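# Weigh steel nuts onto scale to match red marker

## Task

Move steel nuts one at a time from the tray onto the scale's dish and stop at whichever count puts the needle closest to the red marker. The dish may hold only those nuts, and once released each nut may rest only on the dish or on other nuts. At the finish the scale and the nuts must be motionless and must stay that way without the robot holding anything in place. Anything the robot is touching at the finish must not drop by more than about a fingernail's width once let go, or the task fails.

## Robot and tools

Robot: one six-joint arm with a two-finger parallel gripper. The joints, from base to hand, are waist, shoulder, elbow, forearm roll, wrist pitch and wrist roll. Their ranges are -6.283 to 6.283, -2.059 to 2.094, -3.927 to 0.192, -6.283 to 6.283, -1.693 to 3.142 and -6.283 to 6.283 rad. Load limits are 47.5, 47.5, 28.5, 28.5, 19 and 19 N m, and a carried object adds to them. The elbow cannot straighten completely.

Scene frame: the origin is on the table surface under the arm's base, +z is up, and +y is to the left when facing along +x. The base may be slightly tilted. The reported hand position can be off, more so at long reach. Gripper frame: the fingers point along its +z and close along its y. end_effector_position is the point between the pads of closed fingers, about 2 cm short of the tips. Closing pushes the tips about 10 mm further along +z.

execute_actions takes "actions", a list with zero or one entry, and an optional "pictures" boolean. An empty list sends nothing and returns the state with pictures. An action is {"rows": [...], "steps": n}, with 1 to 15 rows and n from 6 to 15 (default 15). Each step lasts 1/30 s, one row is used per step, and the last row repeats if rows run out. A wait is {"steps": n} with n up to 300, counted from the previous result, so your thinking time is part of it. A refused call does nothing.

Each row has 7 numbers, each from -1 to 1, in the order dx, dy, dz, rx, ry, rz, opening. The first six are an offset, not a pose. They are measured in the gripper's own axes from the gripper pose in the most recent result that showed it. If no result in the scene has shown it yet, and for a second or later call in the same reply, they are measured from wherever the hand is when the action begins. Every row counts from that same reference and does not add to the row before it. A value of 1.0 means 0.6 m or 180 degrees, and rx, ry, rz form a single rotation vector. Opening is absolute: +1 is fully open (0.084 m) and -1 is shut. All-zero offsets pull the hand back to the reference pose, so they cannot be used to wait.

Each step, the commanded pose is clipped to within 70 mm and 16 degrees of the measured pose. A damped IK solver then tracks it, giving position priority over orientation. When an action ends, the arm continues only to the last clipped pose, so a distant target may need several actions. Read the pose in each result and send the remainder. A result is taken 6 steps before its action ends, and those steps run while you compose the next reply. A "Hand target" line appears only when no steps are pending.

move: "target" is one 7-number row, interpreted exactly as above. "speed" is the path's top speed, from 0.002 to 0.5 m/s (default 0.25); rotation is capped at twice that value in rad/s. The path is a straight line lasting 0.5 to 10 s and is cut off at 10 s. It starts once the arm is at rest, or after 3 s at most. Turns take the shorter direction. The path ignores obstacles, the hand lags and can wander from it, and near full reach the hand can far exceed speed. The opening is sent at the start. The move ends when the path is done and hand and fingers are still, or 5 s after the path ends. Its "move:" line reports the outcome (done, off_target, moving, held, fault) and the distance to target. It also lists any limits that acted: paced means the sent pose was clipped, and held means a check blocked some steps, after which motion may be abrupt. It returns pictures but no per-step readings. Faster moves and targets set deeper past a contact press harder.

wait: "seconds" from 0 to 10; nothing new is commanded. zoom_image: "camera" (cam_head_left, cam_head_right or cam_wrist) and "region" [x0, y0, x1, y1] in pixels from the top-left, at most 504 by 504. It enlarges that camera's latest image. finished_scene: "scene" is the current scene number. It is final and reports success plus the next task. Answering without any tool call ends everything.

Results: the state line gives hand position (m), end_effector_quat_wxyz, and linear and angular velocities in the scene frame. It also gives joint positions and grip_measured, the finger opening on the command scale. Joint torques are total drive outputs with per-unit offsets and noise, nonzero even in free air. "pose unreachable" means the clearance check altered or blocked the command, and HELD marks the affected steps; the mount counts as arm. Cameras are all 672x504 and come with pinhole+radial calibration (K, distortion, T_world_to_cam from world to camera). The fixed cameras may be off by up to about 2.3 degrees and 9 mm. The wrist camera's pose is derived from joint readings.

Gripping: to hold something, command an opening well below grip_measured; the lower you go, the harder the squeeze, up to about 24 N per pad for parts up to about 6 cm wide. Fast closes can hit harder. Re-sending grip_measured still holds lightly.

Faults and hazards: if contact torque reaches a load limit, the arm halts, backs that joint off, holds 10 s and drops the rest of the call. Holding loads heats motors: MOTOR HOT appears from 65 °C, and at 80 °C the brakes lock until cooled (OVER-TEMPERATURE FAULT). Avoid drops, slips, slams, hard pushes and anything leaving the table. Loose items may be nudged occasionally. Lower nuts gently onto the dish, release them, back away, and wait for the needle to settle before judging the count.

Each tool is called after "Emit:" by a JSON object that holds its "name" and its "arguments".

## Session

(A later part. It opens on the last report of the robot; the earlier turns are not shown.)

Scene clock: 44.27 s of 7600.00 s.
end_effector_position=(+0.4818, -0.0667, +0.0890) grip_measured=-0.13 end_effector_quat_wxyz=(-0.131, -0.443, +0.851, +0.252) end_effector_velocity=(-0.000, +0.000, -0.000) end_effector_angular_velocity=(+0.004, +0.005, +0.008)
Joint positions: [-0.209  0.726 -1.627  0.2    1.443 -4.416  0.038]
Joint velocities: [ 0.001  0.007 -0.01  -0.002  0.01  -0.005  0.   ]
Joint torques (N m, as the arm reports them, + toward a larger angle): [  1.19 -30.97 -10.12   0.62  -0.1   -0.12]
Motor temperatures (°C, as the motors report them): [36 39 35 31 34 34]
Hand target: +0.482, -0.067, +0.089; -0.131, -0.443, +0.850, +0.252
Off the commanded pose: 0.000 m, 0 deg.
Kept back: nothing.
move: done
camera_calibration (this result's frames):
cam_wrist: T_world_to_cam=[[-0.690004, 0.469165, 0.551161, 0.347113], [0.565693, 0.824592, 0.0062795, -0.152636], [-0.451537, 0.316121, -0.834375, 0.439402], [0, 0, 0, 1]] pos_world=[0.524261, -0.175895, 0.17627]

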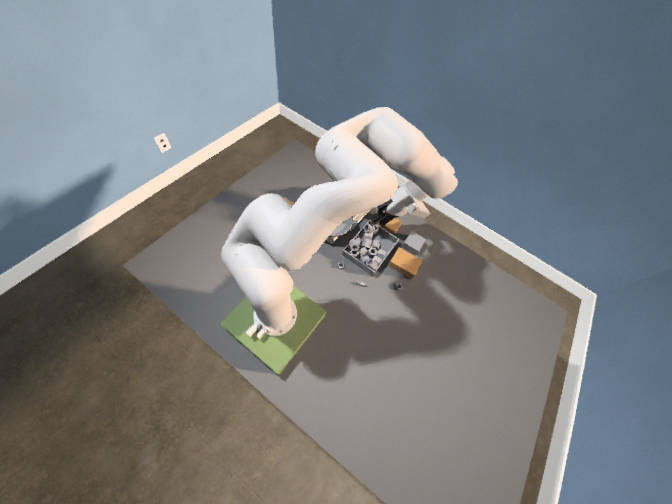

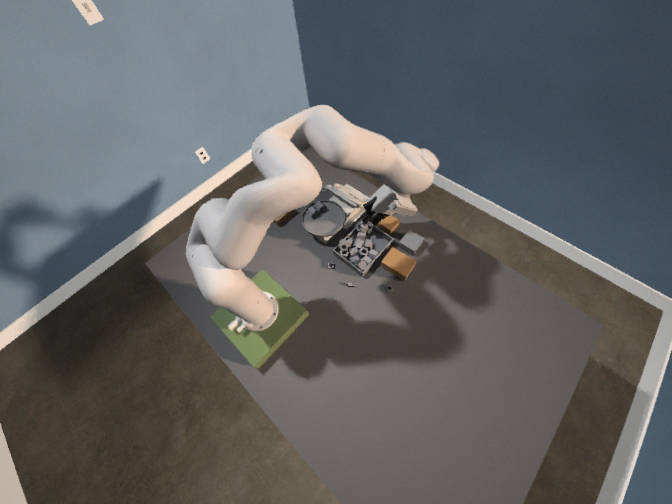

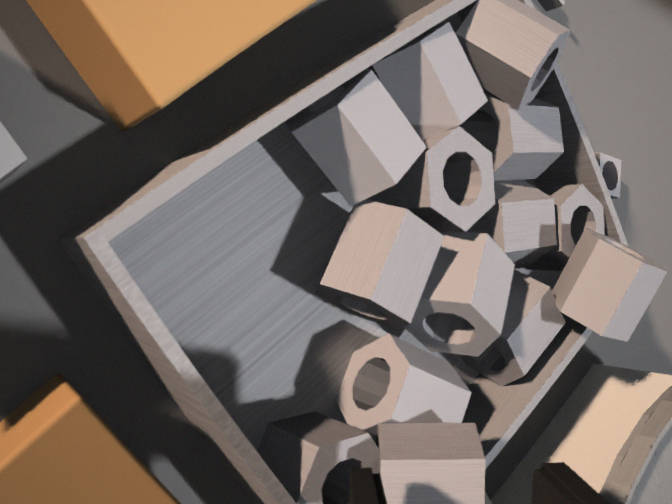

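Emit:
{"name": "move", "arguments": {"target": [-0.004, -0.0015, 0.052, 0, 0, 0, -0.15], "speed": 0.08}}

Scene clock: 45.43 s of 7600.00 s.
end_effector_position=(+0.4704, -0.0555, +0.0631) grip_measured=-0.16 end_effector_quat_wxyz=(-0.130, -0.443, +0.851, +0.252) end_effector_velocity=(-0.000, +0.000, -0.001) end_effector_angular_velocity=(-0.000, -0.005, -0.002)
Joint positions: [-0.193  0.726 -1.544  0.211  1.358 -4.421  0.037]
Joint velocities: [ 0.    -0.002  0.008  0.002 -0.01  -0.001 -0.   ]
Joint torques (N m, as the arm reports them, + toward a larger angle): [  0.86 -29.33  -9.51   0.64  -0.49   0.08]
Motor temperatures (°C, as the motors report them): [36 39 35 31 34 34]
Hand target: +0.470, -0.055, +0.062; -0.131, -0.443, +0.851, +0.252
Off the commanded pose: 0.001 m, 0 deg.
Kept back: nothing.
move: done
camera_calibration (this result's frames):
cam_wrist: T_world_to_cam=[[-0.690564, 0.469152, 0.55047, 0.348599], [0.56559, 0.82466, 0.00669592, -0.155176], [-0.450809, 0.315964, -0.834828, 0.408796], [0, 0, 0, 1]] pos_world=[0.512785, -0.164744, 0.15042]

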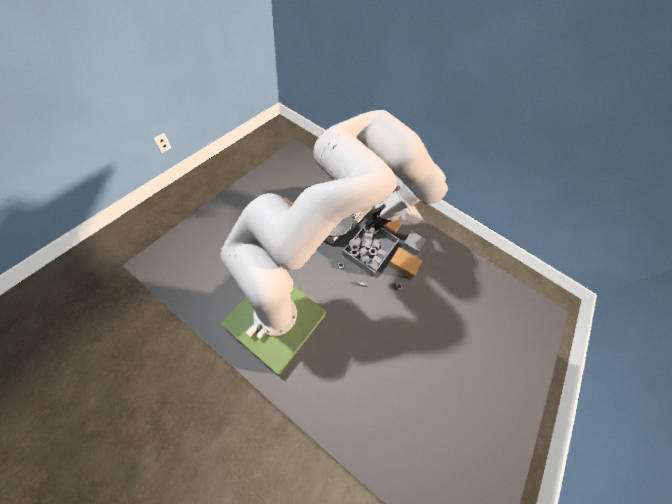

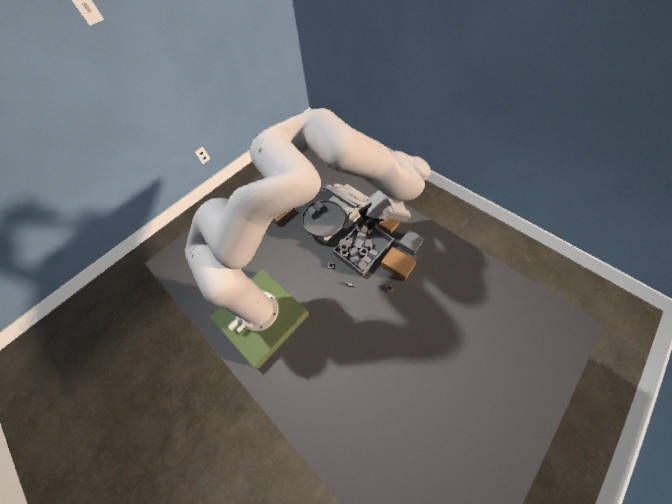

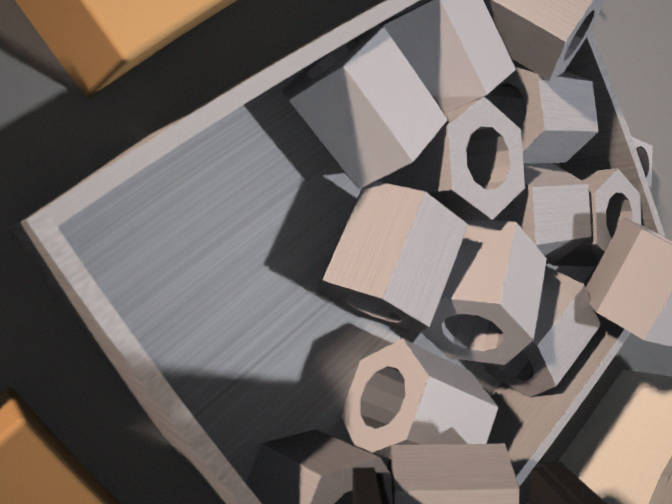

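Emit:
{"name": "execute_actions", "arguments": {"actions": [{"rows": [[0,0,0.001,0,0,0,-0.18],[0,0,0.002,0,0,0,-0.2],[0,0,0.003,0,0,0,-0.21],[0,0,0.004,0,0,0,-0.21],[0,0,0.005,0,0,0,-0.21],[0,0,0.006,0,0,0,-0.21],[0,0,0.007,0,0,0,-0.21],[0,0,0.008,0,0,0,-0.21]], "steps": 15}]}}

Emit:
{"name": "execute_actions", "arguments": {"actions": []}}

Scene clock: 46.10 s of 7600.00 s.
end_effector_position=(+0.4701, -0.0550, +0.0616) grip_measured=-0.23 end_effector_quat_wxyz=(-0.129, -0.443, +0.851, +0.251) end_effector_velocity=(-0.001, +0.003, -0.005) end_effector_angular_velocity=(-0.002, -0.015, +0.000)
Joint positions: [-0.192  0.724 -1.537  0.212  1.35  -4.422  0.034]
Joint velocities: [ 0.005 -0.011  0.032  0.006 -0.036 -0.005 -0.001]
Joint torques (N m, as the arm reports them, + toward a larger angle): [  2.26 -24.13  -7.     0.91  -0.1   -0.08]
Motor temperatures (°C, as the motors report them): [36 39 35 31 34 34]
Steps of this call (steps 1 to 11: nothing new was sent; steps 12 to 20: the first 9 steps of this action). Readings (end_effector_position):
12: (+0.4703, -0.0554, +0.0628)
13: (+0.4704, -0.0555, +0.0627)
15: (+0.4703, -0.0553, +0.0624)
19: (+0.4701, -0.0550, +0.0617)
20: the state above

Scene clock: 46.30 s of 7600.00 s.
end_effector_position=(+0.4698, -0.0547, +0.0610) grip_measured=-0.23 end_effector_quat_wxyz=(-0.128, -0.443, +0.851, +0.250) end_effector_velocity=(-0.002, +0.001, -0.002) end_effector_angular_velocity=(+0.001, +0.003, -0.001)
Joint positions: [-0.191  0.723 -1.534  0.213  1.346 -4.423  0.034]
Joint velocities: [ 0.001  0.001  0.006  0.001 -0.005  0.    -0.   ]
Joint torques (N m, as the arm reports them, + toward a larger angle): [  2.81 -21.32  -5.69   0.89  -0.45  -0.1 ]
Motor temperatures (°C, as the motors report them): [36 39 35 31 34 34]
Hand target: +0.468, -0.054, +0.059; -0.130, -0.443, +0.851, +0.252
Off the commanded pose: 0.003 m, 0 deg.
Kept back: nothing.
Steps of this call (steps 1 to 6: the last 6 steps of your previous action). Readings (end_effector_position):
1: (+0.4700, -0.0549, +0.0614)
2: (+0.4700, -0.0549, +0.0613)
4: (+0.4699, -0.0548, +0.0611)
6: the state above
camera_calibration (this result's frames):
cam_wrist: T_world_to_cam=[[-0.692774, 0.470068, 0.546901, 0.350339], [0.565922, 0.824417, 0.00827288, -0.155776], [-0.446986, 0.315235, -0.837157, 0.404809], [0, 0, 0, 1]] pos_world=[0.511806, -0.163869, 0.148577]

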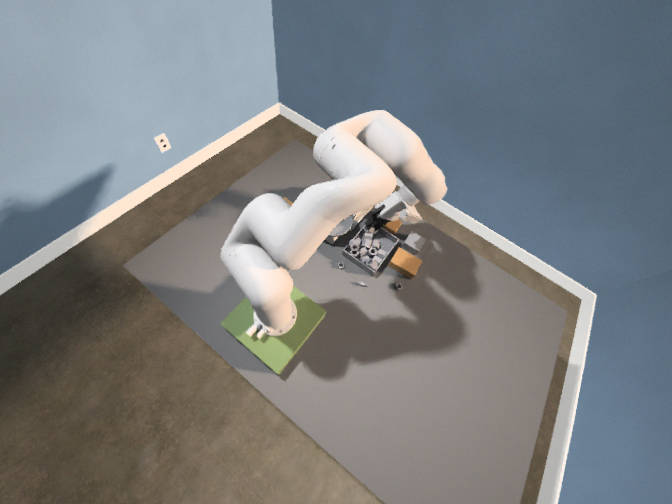

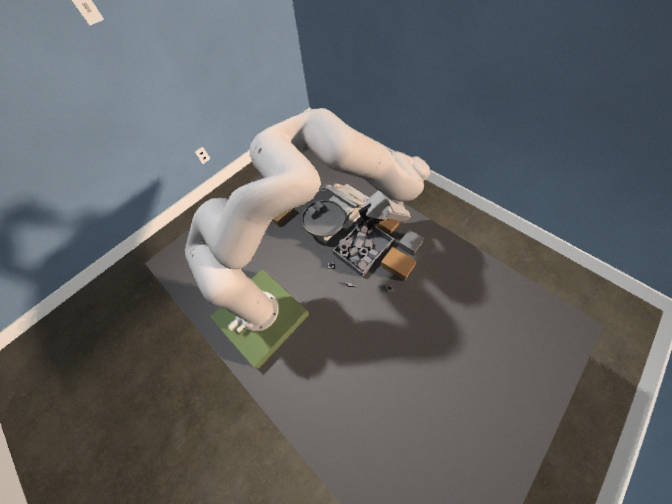

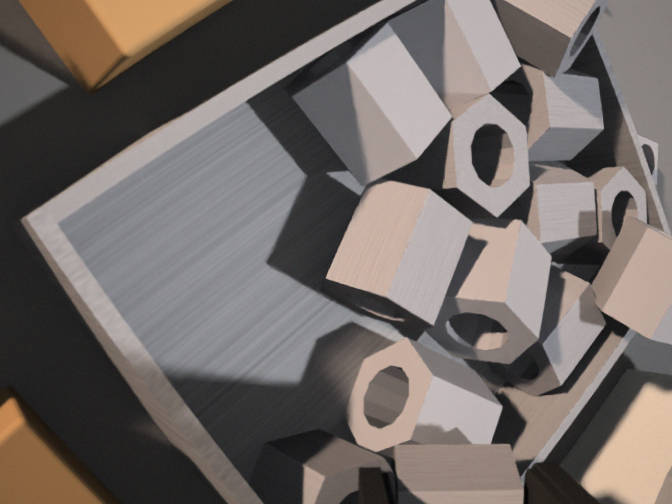

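Blocked; relieve pressure immediately and try closing.

Emit:
{"name": "execute_actions", "arguments": {"actions": [{"rows": [[0,0,-0.002,0,0,0,-0.23],[0,0,-0.002,0,0,0,-0.26],[0,0,-0.002,0,0,0,-0.3],[0,0,-0.002,0,0,0,-0.34],[0,0,-0.002,0,0,0,-0.38],[0,0,-0.002,0,0,0,-0.42],[0,0,-0.002,0,0,0,-0.45]], "steps": 15}], "pictures": true}}

Scene clock: 46.83 s of 7600.00 s.
end_effector_position=(+0.4692, -0.0544, +0.0606) grip_measured=-0.34 end_effector_quat_wxyz=(-0.130, -0.443, +0.851, +0.252) end_effector_velocity=(+0.001, -0.002, +0.003) end_effector_angular_velocity=(-0.002, -0.002, -0.001)
Joint positions: [-0.191  0.725 -1.535  0.213  1.349 -4.422  0.029]
Joint velocities: [-0.002 -0.002 -0.006 -0.002  0.006  0.001  0.   ]
Joint torques (N m, as the arm reports them, + toward a larger angle): [  1.25 -23.77  -6.51   0.02   0.24   0.11]
Motor temperatures (°C, as the motors report them): [36 39 35 31 34 34]
Steps of this call (steps 1 to 7: nothing new was sent; steps 8 to 16: the first 9 steps of this action). Readings (end_effector_position):
8: (+0.4696, -0.0545, +0.0606)
9: (+0.4697, -0.0546, +0.0607)
11: (+0.4697, -0.0546, +0.0607)
15: (+0.4692, -0.0543, +0.0605)
16: the state above
camera_calibration (this result's frames):
cam_wrist: T_world_to_cam=[[-0.691224, 0.469172, 0.549624, 0.349026], [0.565559, 0.824676, 0.00730177, -0.155468], [-0.449836, 0.315892, -0.83538, 0.405363], [0, 0, 0, 1]] pos_world=[0.511529, -0.163593, 0.147934]

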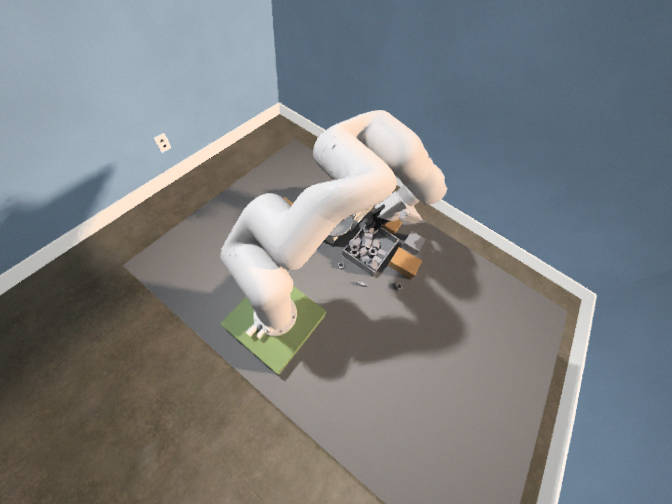

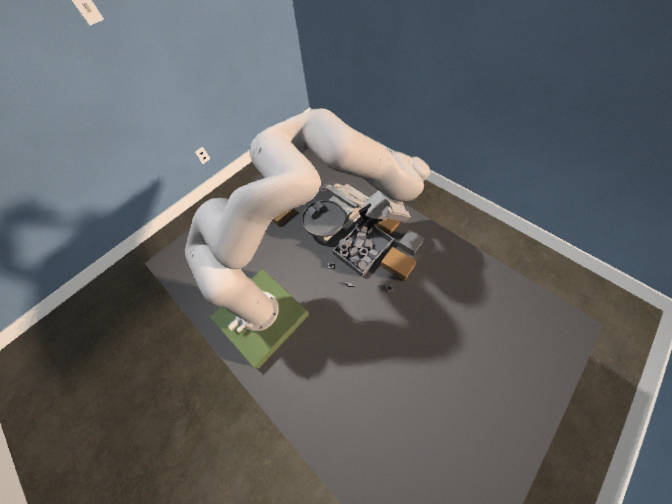

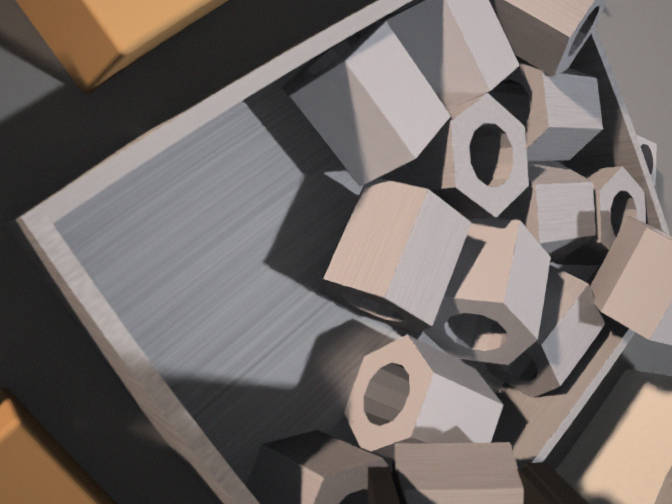

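Emit:
{"name": "move", "arguments": {"target": [0, 0.045, -0.07, 0.06, 0, 0, -0.6], "speed": 0.1}}

Scene clock: 48.47 s of 7600.00 s.
end_effector_position=(+0.4691, -0.0545, +0.1100) grip_measured=-0.34 end_effector_quat_wxyz=(-0.088, -0.453, +0.871, +0.171) end_effector_velocity=(-0.002, +0.000, +0.001) end_effector_angular_velocity=(-0.005, -0.004, -0.001)
Joint positions: [-0.16   0.482 -1.319  0.164  1.194 -4.375  0.029]
Joint velocities: [ 0.002 -0.011  0.014 -0.003 -0.009  0.004 -0.   ]
Joint torques (N m, as the arm reports them, + toward a larger angle): [  0.31 -27.76 -10.68   0.62  -0.71   0.01]
Motor temperatures (°C, as the motors report them): [36 39 35 31 34 34]
Hand target: +0.469, -0.055, +0.110; -0.088, -0.453, +0.871, +0.170
Off your previous action's commanded pose: 0.002 m, 0 deg at its last step (step 6 of this call).
Off the commanded pose: 0.001 m, 0 deg.
Kept back: nothing.
move: done
camera_calibration (this result's frames):
cam_wrist: T_world_to_cam=[[-0.762671, 0.519893, 0.384765, 0.376251], [0.564828, 0.825196, 0.00458326, -0.154946], [-0.315124, 0.220822, -0.923003, 0.387891], [0, 0, 0, 1]] pos_world=[0.496707, -0.153404, 0.213966]

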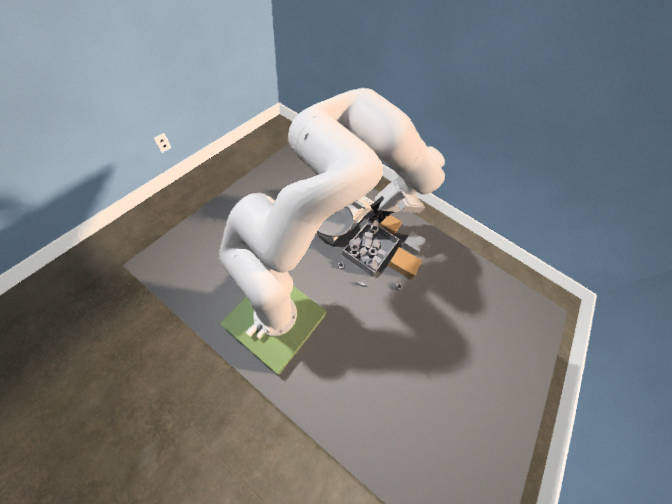

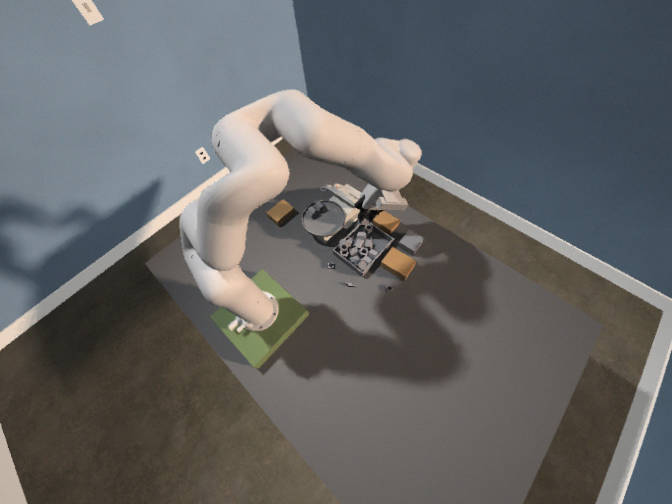

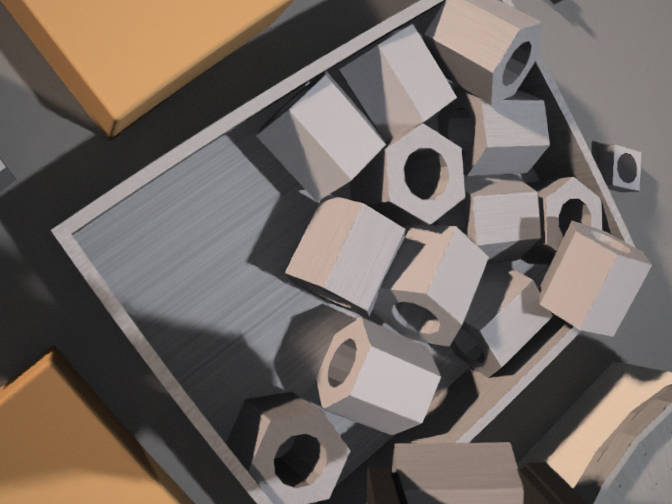

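Emit:
{"name": "move", "arguments": {"target": [-0.1483, 0.199, 0.0057, 0.120, 0.0282, -0.1454, -0.6], "speed": 0.22}}

Scene clock: 51.03 s of 7600.00 s.
end_effector_position=(+0.4291, +0.0821, +0.1518) grip_measured=-0.34 end_effector_quat_wxyz=(-0.000, -0.652, +0.758, +0.001) end_effector_velocity=(-0.001, +0.002, +0.000) end_effector_angular_velocity=(-0.003, -0.006, +0.005)
Joint positions: [ 0.218  0.051 -0.816 -0.005  0.767 -4.367  0.029]
Joint velocities: [ 0.007 -0.004  0.005 -0.006 -0.006  0.007 -0.   ]
Joint torques (N m, as the arm reports them, + toward a larger angle): [  0.76 -20.18 -10.63   0.39  -2.03   0.01]
Motor temperatures (°C, as the motors report them): [36 39 35 31 34 34]
Hand target: +0.429, +0.082, +0.152; -0.000, -0.653, +0.758, +0.001
Off the commanded pose: 0.001 m, 0 deg.
Kept back: nothing.
move: done
camera_calibration (this result's frames):
cam_wrist: T_world_to_cam=[[-0.990437, 0.137562, 0.0105709, 0.444602], [0.137569, 0.990492, -0.0000694547, -0.0748145], [-0.0104799, 0.00138543, -0.999944, 0.282632], [0, 0, 0, 1]] pos_world=[0.453604, 0.0125515, 0.277911]

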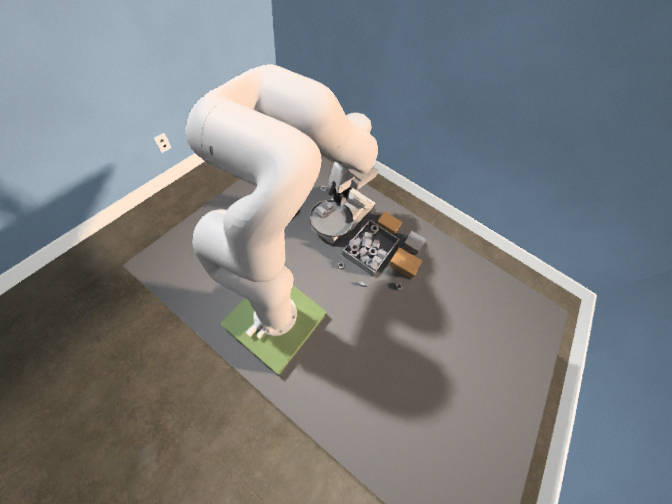

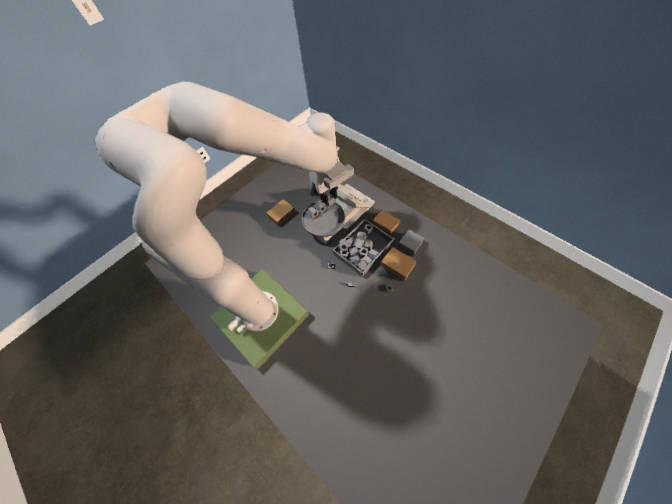

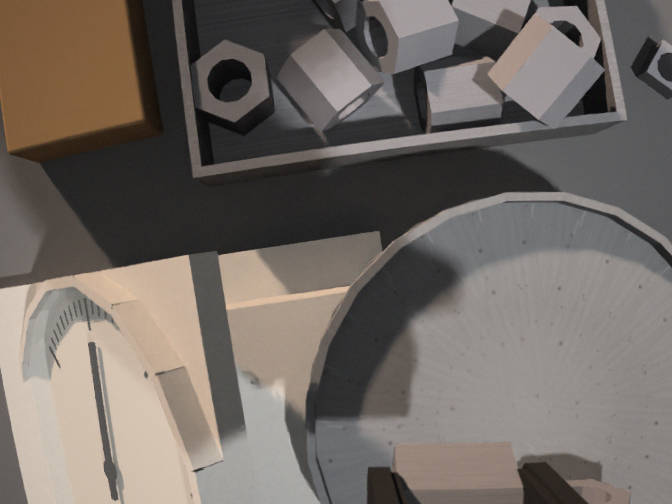

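Emit:
{"name": "move", "arguments": {"target": [0.001, -0.008, 0.0713, 0, 0, 0, -0.6], "speed": 0.1}}

Emit:
{"name": "execute_actions", "arguments": {"actions": [{"rows": [[0,0,0.001,0,0,0,-0.6],[0,0,0.002,0,0,0,-0.6],[0,0,0.003,0,0,0,-0.6],[0,0,0.004,0,0,0,-0.6],[0,0,0.005,0,0,0,-0.6],[0,0,0.006,0,0,0,-0.6],[0,0,0.007,0,0,0,-0.6]], "steps": 15}]}}

Emit:
{"name": "execute_actions", "arguments": {"actions": [{"steps": 6}]}}

Scene clock: 52.23 s of 7600.00 s.
end_effector_position=(+0.4338, +0.0810, +0.1094) grip_measured=-0.34 end_effector_quat_wxyz=(-0.000, -0.652, +0.758, +0.001) end_effector_velocity=(-0.001, +0.000, -0.003) end_effector_angular_velocity=(-0.000, +0.003, +0.001)
Joint positions: [ 0.213  0.157 -0.803 -0.006  0.646 -4.372  0.029]
Joint velocities: [ 0.001  0.006  0.001  0.    -0.004 -0.    -0.   ]
Joint torques (N m, as the arm reports them, + toward a larger angle): [  0.96 -21.4   -9.9    0.27  -2.42   0.  ]
Motor temperatures (°C, as the motors report them): [36 39 35 31 34 34]
Hand target: +0.434, +0.081, +0.109; -0.000, -0.652, +0.758, +0.001
Off the commanded pose: 0.000 m, 0 deg.
Kept back: nothing.
move: done
camera_calibration (this result's frames):
cam_wrist: T_world_to_cam=[[-0.990468, 0.137375, 0.0100298, 0.449955], [0.137385, 0.990518, 0.000333999, -0.0743623], [-0.00988879, 0.00170876, -0.99995, 0.240055], [0, 0, 0, 1]] pos_world=[0.458256, 0.0114346, 0.235555]

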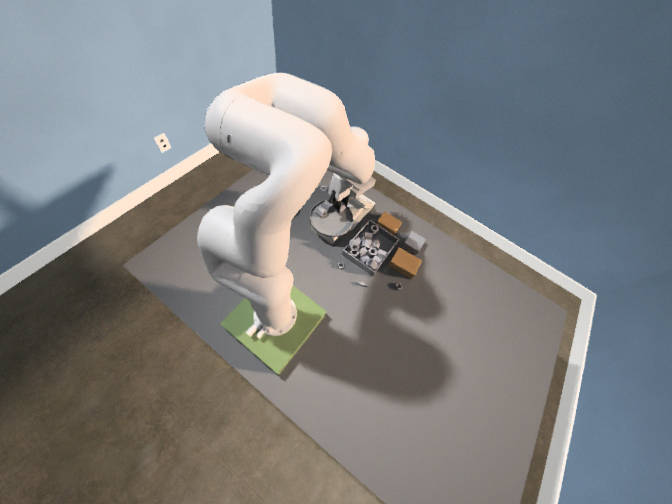

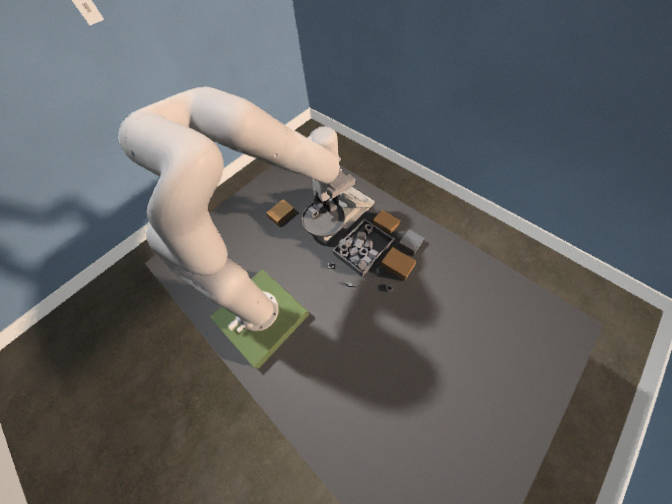

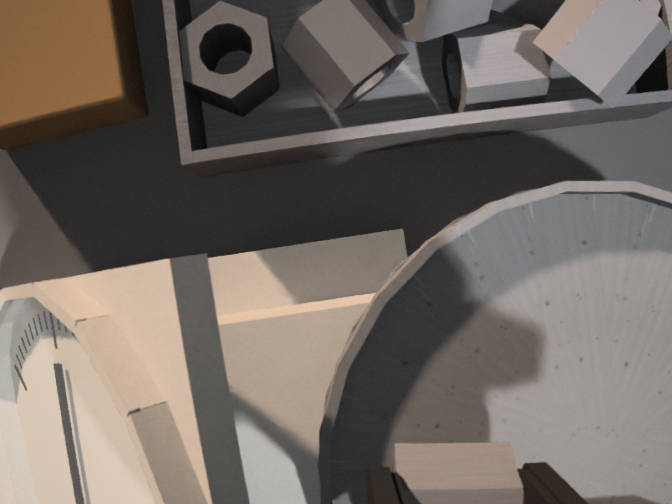

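Scene clock: 52.53 s of 7600.00 s.
end_effector_position=(+0.4338, +0.0810, +0.1063) grip_measured=-0.34 end_effector_quat_wxyz=(-0.000, -0.652, +0.758, +0.001) end_effector_velocity=(-0.002, -0.001, -0.014) end_effector_angular_velocity=(-0.001, +0.007, -0.001)
Joint positions: [ 0.213  0.165 -0.802 -0.006  0.638 -4.372  0.029]
Joint velocities: [-0.001  0.032  0.009 -0.    -0.034  0.    -0.   ]
Joint torques (N m, as the arm reports them, + toward a larger angle): [  0.67 -21.53  -9.96   0.51  -2.06  -0.02]
Motor temperatures (°C, as the motors report them): [36 39 35 31 34 34]
Steps of this call (steps 1 to 9: the first 9 steps of this action). Readings (end_effector_position):
1: (+0.4338, +0.0810, +0.1093)
2: (+0.4338, +0.0810, +0.1092)
4: (+0.4339, +0.0810, +0.1088)
8: (+0.4338, +0.0810, +0.1069)
9: the state above

Scene clock: 52.73 s of 7600.00 s.
end_effector_position=(+0.4338, +0.0810, +0.1053) grip_measured=-0.34 end_effector_quat_wxyz=(-0.000, -0.652, +0.758, +0.001) end_effector_velocity=(+0.002, +0.000, +0.001) end_effector_angular_velocity=(+0.000, -0.006, +0.001)
Joint positions: [ 0.213  0.167 -0.801 -0.006  0.635 -4.372  0.029]
Joint velocities: [ 0.     0.001 -0.002 -0.001 -0.004  0.     0.   ]
Joint torques (N m, as the arm reports them, + toward a larger angle): [  0.95 -21.75  -9.89   0.68  -2.09   0.11]
Motor temperatures (°C, as the motors report them): [36 39 35 31 34 34]
Hand target: +0.434, +0.081, +0.105; -0.000, -0.652, +0.758, +0.001
Off the commanded pose: 0.000 m, 0 deg.
Kept back: nothing.
Steps of this call (steps 1 to 6: the last 6 steps of your previous action). Readings (end_effector_position):
1: (+0.4337, +0.0810, +0.1059)
2: (+0.4337, +0.0810, +0.1056)
4: (+0.4337, +0.0810, +0.1054)
6: the state above

Emit:
{"name": "execute_actions", "arguments": {"actions": [{"rows": [[0,0,0.001,0,0,0,-0.6],[0,0,0.002,0,0,0,-0.6],[0,0,0.003,0,0,0,-0.6],[0,0,0.004,0,0,0,-0.6],[0,0,0.005,0,0,0,-0.6]], "steps": 15}], "pictures": true}}

Scene clock: 53.20 s of 7600.00 s.
end_effector_position=(+0.4340, +0.0811, +0.1031) grip_measured=-0.34 end_effector_quat_wxyz=(+0.000, -0.652, +0.758, +0.001) end_effector_velocity=(-0.000, +0.000, -0.006) end_effector_angular_velocity=(-0.001, +0.001, +0.002)
Joint positions: [ 0.213  0.173 -0.8   -0.006  0.628 -4.372  0.029]
Joint velocities: [ 0.001  0.014  0.002 -0.001 -0.015  0.     0.   ]
Joint torques (N m, as the arm reports them, + toward a larger angle): [  0.76 -20.65  -9.52   0.4   -2.16  -0.05]
Motor temperatures (°C, as the motors report them): [36 39 35 31 34 34]
Steps of this call (steps 1 to 5: nothing new was sent; steps 6 to 14: the first 9 steps of this action). Readings (end_effector_position):
6: (+0.4339, +0.0810, +0.1053)
7: (+0.4339, +0.0810, +0.1052)
9: (+0.4339, +0.0810, +0.1048)
13: (+0.4340, +0.0811, +0.1033)
14: the state above
camera_calibration (this result's frames):
cam_wrist: T_world_to_cam=[[-0.990482, 0.137315, 0.00951769, 0.450244], [0.137327, 0.990526, 0.000554685, -0.0744782], [-0.00935135, 0.00185644, -0.999955, 0.233521], [0, 0, 0, 1]] pos_world=[0.45837, 0.0115137, 0.229266]

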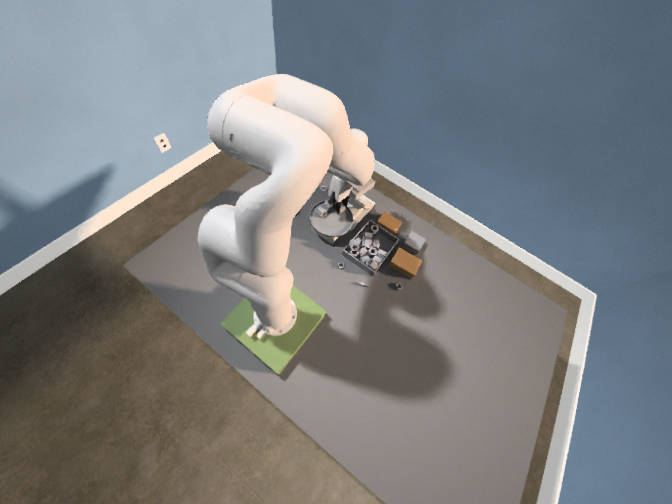

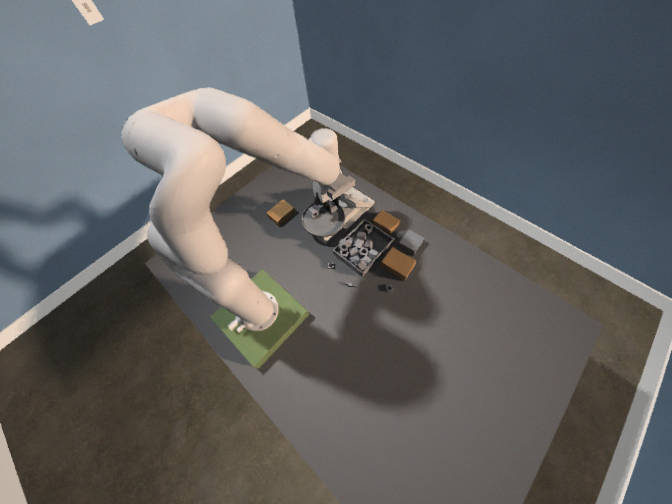

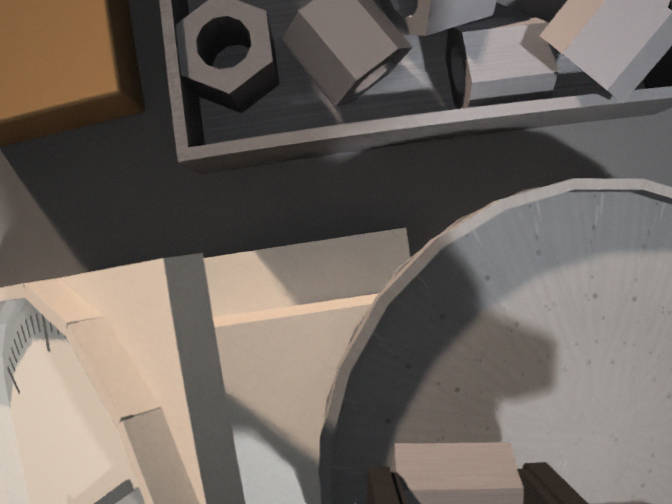

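Emit:
{"name": "execute_actions", "arguments": {"actions": [{"rows": [[0,0,-0.0005,0,0,0,-0.5],[0,0,-0.0005,0,0,0,-0.42],[0,0,-0.0005,0,0,0,-0.35],[0,0,-0.0005,0,0,0,-0.3],[0,0,-0.0005,0,0,0,-0.25],[0,0,-0.0005,0,0,0,-0.2],[0,0,-0.0005,0,0,0,-0.2],[0,0,-0.0005,0,0,0,-0.2],[0,0,-0.003,0,0,0,-0.2],[0,0,-0.007,0,0,0,-0.2],[0,0,-0.012,0,0,0,-0.2],[0,0,-0.018,0,0,0,-0.2],[0,0,-0.024,0,0,0,-0.2],[0,0,-0.028,0,0,0,-0.2],[0,0,-0.03,0,0,0,-0.2]], "steps": 15}]}}

Emit:
{"name": "move", "arguments": {"target": [0.226, -0.0418, 0.07, 0, 0, 0.291, -0.17], "speed": 0.35}}

Scene clock: 54.13 s of 7600.00 s.
end_effector_position=(+0.4337, +0.0810, +0.1030) grip_measured=-0.22 end_effector_quat_wxyz=(-0.000, -0.652, +0.758, +0.001) end_effector_velocity=(-0.000, +0.000, +0.004) end_effector_angular_velocity=(+0.000, +0.001, -0.001)
Joint positions: [ 0.213  0.173 -0.8   -0.006  0.628 -4.372  0.034]
Joint velocities: [ 0.    -0.01  -0.002  0.001  0.014  0.     0.009]
Joint torques (N m, as the arm reports them, + toward a larger angle): [  0.9  -21.44  -9.57   0.49  -1.83  -0.04]
Motor temperatures (°C, as the motors report them): [36 39 35 31 34 34]
Off your previous action's commanded pose: 0.000 m, 0 deg at its last step (step 6 of this call).
Steps of this call (steps 1 to 6: the last 6 steps of your previous action; steps 7 to 19: nothing new was sent; steps 20 to 28: the first 9 steps of this action). Readings (end_effector_position):
20: (+0.4339, +0.0811, +0.1025)
21: (+0.4339, +0.0811, +0.1026)
23: (+0.4339, +0.0811, +0.1029)
27: (+0.4337, +0.0810, +0.1029)
28: the state above

Scene clock: 56.50 s of 7600.00 s.
end_effector_position=(+0.4380, -0.0560, +0.0780) grip_measured=-0.18 end_effector_quat_wxyz=(-0.000, -0.252, +0.968, +0.002) end_effector_velocity=(-0.000, -0.002, -0.001) end_effector_angular_velocity=(-0.002, +0.001, -0.011)
Joint positions: [-0.1    0.234 -0.793 -0.004  0.558 -3.773  0.036]
Joint velocities: [-0.003  0.003 -0.001 -0.003 -0.001  0.011  0.   ]
Joint torques (N m, as the arm reports them, + toward a larger angle): [  0.82 -21.63  -8.97   0.67  -2.04  -0.15]
Motor temperatures (°C, as the motors report them): [36 39 35 31 34 34]
Hand target: +0.438, -0.056, +0.078; -0.000, -0.251, +0.968, +0.002
Off your previous action's commanded pose: 0.010 m, 0 deg at its last step (step 6 of this call).
Off the commanded pose: 0.001 m, 0 deg.
Kept back: nothing.
move: done
camera_calibration (this result's frames):
cam_wrist: T_world_to_cam=[[-0.497046, 0.867643, 0.01183, 0.297854], [0.867698, 0.497091, -0.000962375, -0.286609], [-0.0067156, 0.00978656, -0.99993, 0.207989], [0, 0, 0, 1]] pos_world=[0.398134, -0.117996, 0.204175]

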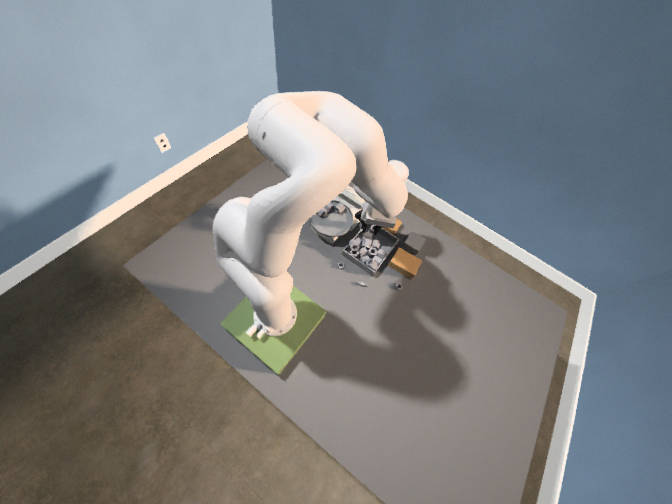

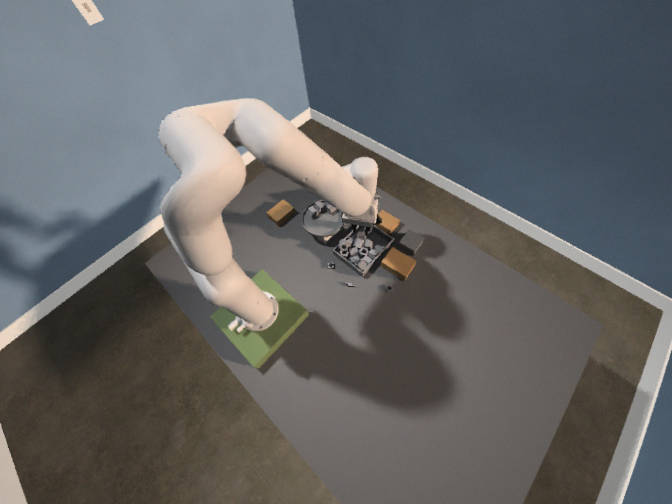

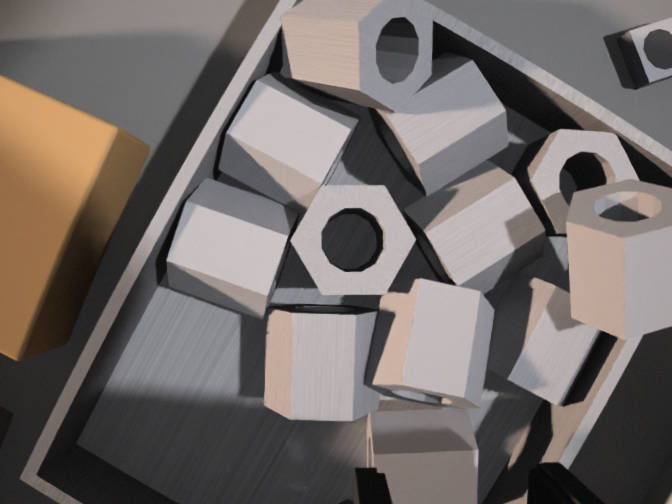

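Emit:
{"name": "move", "arguments": {"target": [0.005, -0.008, 0.045, 0, 0, 0, -0.22], "speed": 0.1}}

Scene clock: 57.63 s of 7600.00 s.
end_effector_position=(+0.4378, -0.0615, +0.0514) grip_measured=-0.24 end_effector_quat_wxyz=(-0.000, -0.252, +0.968, +0.002) end_effector_velocity=(-0.000, -0.001, -0.002) end_effector_angular_velocity=(+0.000, +0.000, -0.000)
Joint positions: [-0.112  0.308 -0.794 -0.004  0.485 -3.786  0.034]
Joint velocities: [-0.001  0.005 -0.     0.    -0.005 -0.001 -0.   ]
Joint torques (N m, as the arm reports them, + toward a larger angle): [  1.19 -21.77  -8.63   0.61  -1.94  -0.1 ]
Motor temperatures (°C, as the motors report them): [36 39 35 31 34 34]
Hand target: +0.438, -0.061, +0.051; -0.000, -0.252, +0.968, +0.002
Off the commanded pose: 0.000 m, 0 deg.
Kept back: nothing.
move: done
camera_calibration (this result's frames):
cam_wrist: T_world_to_cam=[[-0.497137, 0.867593, 0.0116941, 0.302864], [0.86765, 0.497176, -0.000511944, -0.28378], [-0.00625819, 0.00989188, -0.999931, 0.181195], [0, 0, 0, 1]] pos_world=[0.39792, -0.123467, 0.177496]

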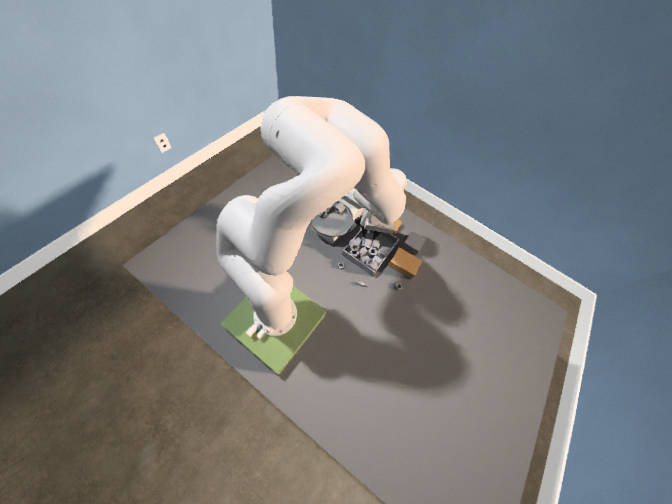

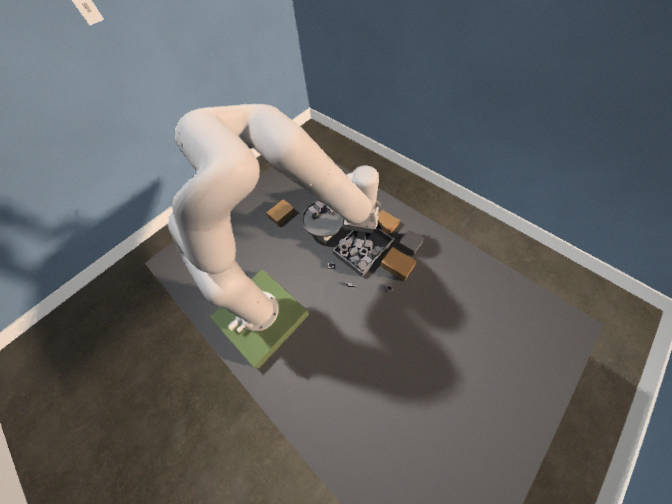

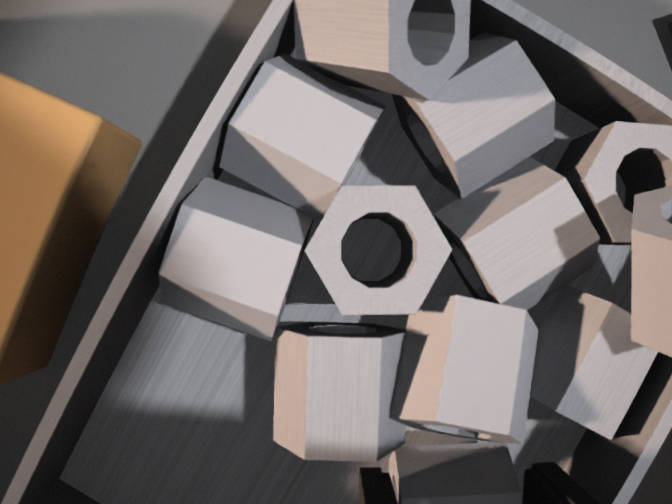

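Emit:
{"name": "move", "arguments": {"target": [0, 0.002, 0.019, 0, 0, 0, -0.22], "speed": 0.03}}

Scene clock: 58.63 s of 7600.00 s.
end_effector_position=(+0.4373, -0.0604, +0.0402) grip_measured=-0.24 end_effector_quat_wxyz=(-0.000, -0.252, +0.968, +0.002) end_effector_velocity=(+0.002, -0.000, +0.000) end_effector_angular_velocity=(-0.001, -0.007, +0.000)
Joint positions: [-0.11   0.338 -0.794 -0.004  0.454 -3.784  0.034]
Joint velocities: [ 0.     0.003 -0.003  0.    -0.007 -0.     0.   ]
Joint torques (N m, as the arm reports them, + toward a larger angle): [  0.99 -21.89  -8.23   0.48  -1.95  -0.09]
Motor temperatures (°C, as the motors report them): [36 39 35 31 34 34]
Hand target: +0.437, -0.060, +0.040; -0.000, -0.252, +0.968, +0.002
Off the commanded pose: 0.000 m, 0 deg.
Kept back: nothing.
move: done
camera_calibration (this result's frames):
cam_wrist: T_world_to_cam=[[-0.497164, 0.867577, 0.0117035, 0.301782], [0.867634, 0.497203, -0.000434994, -0.283846], [-0.00619639, 0.00993806, -0.999931, 0.16996], [0, 0, 0, 1]] pos_world=[0.397363, -0.122379, 0.166293]

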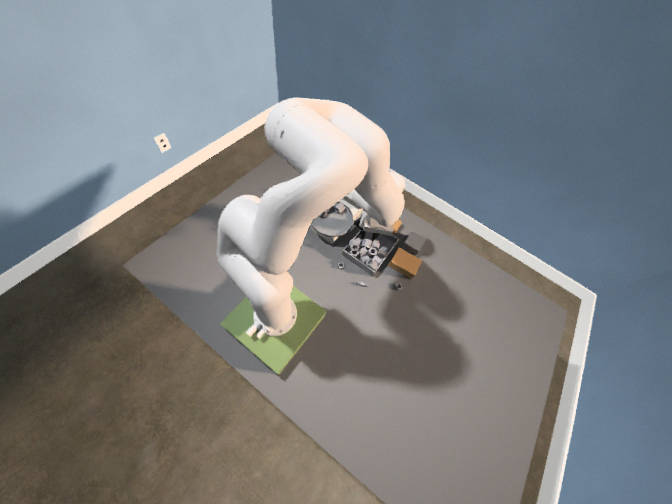

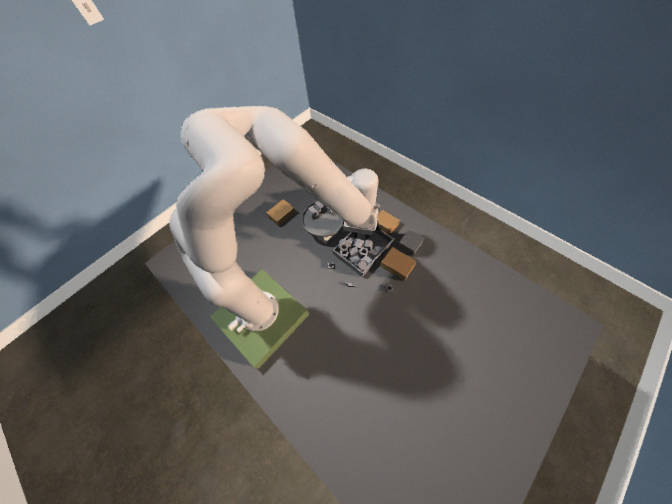

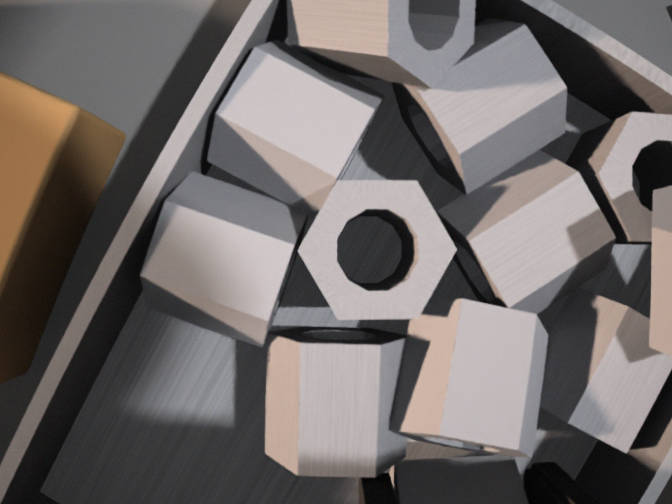

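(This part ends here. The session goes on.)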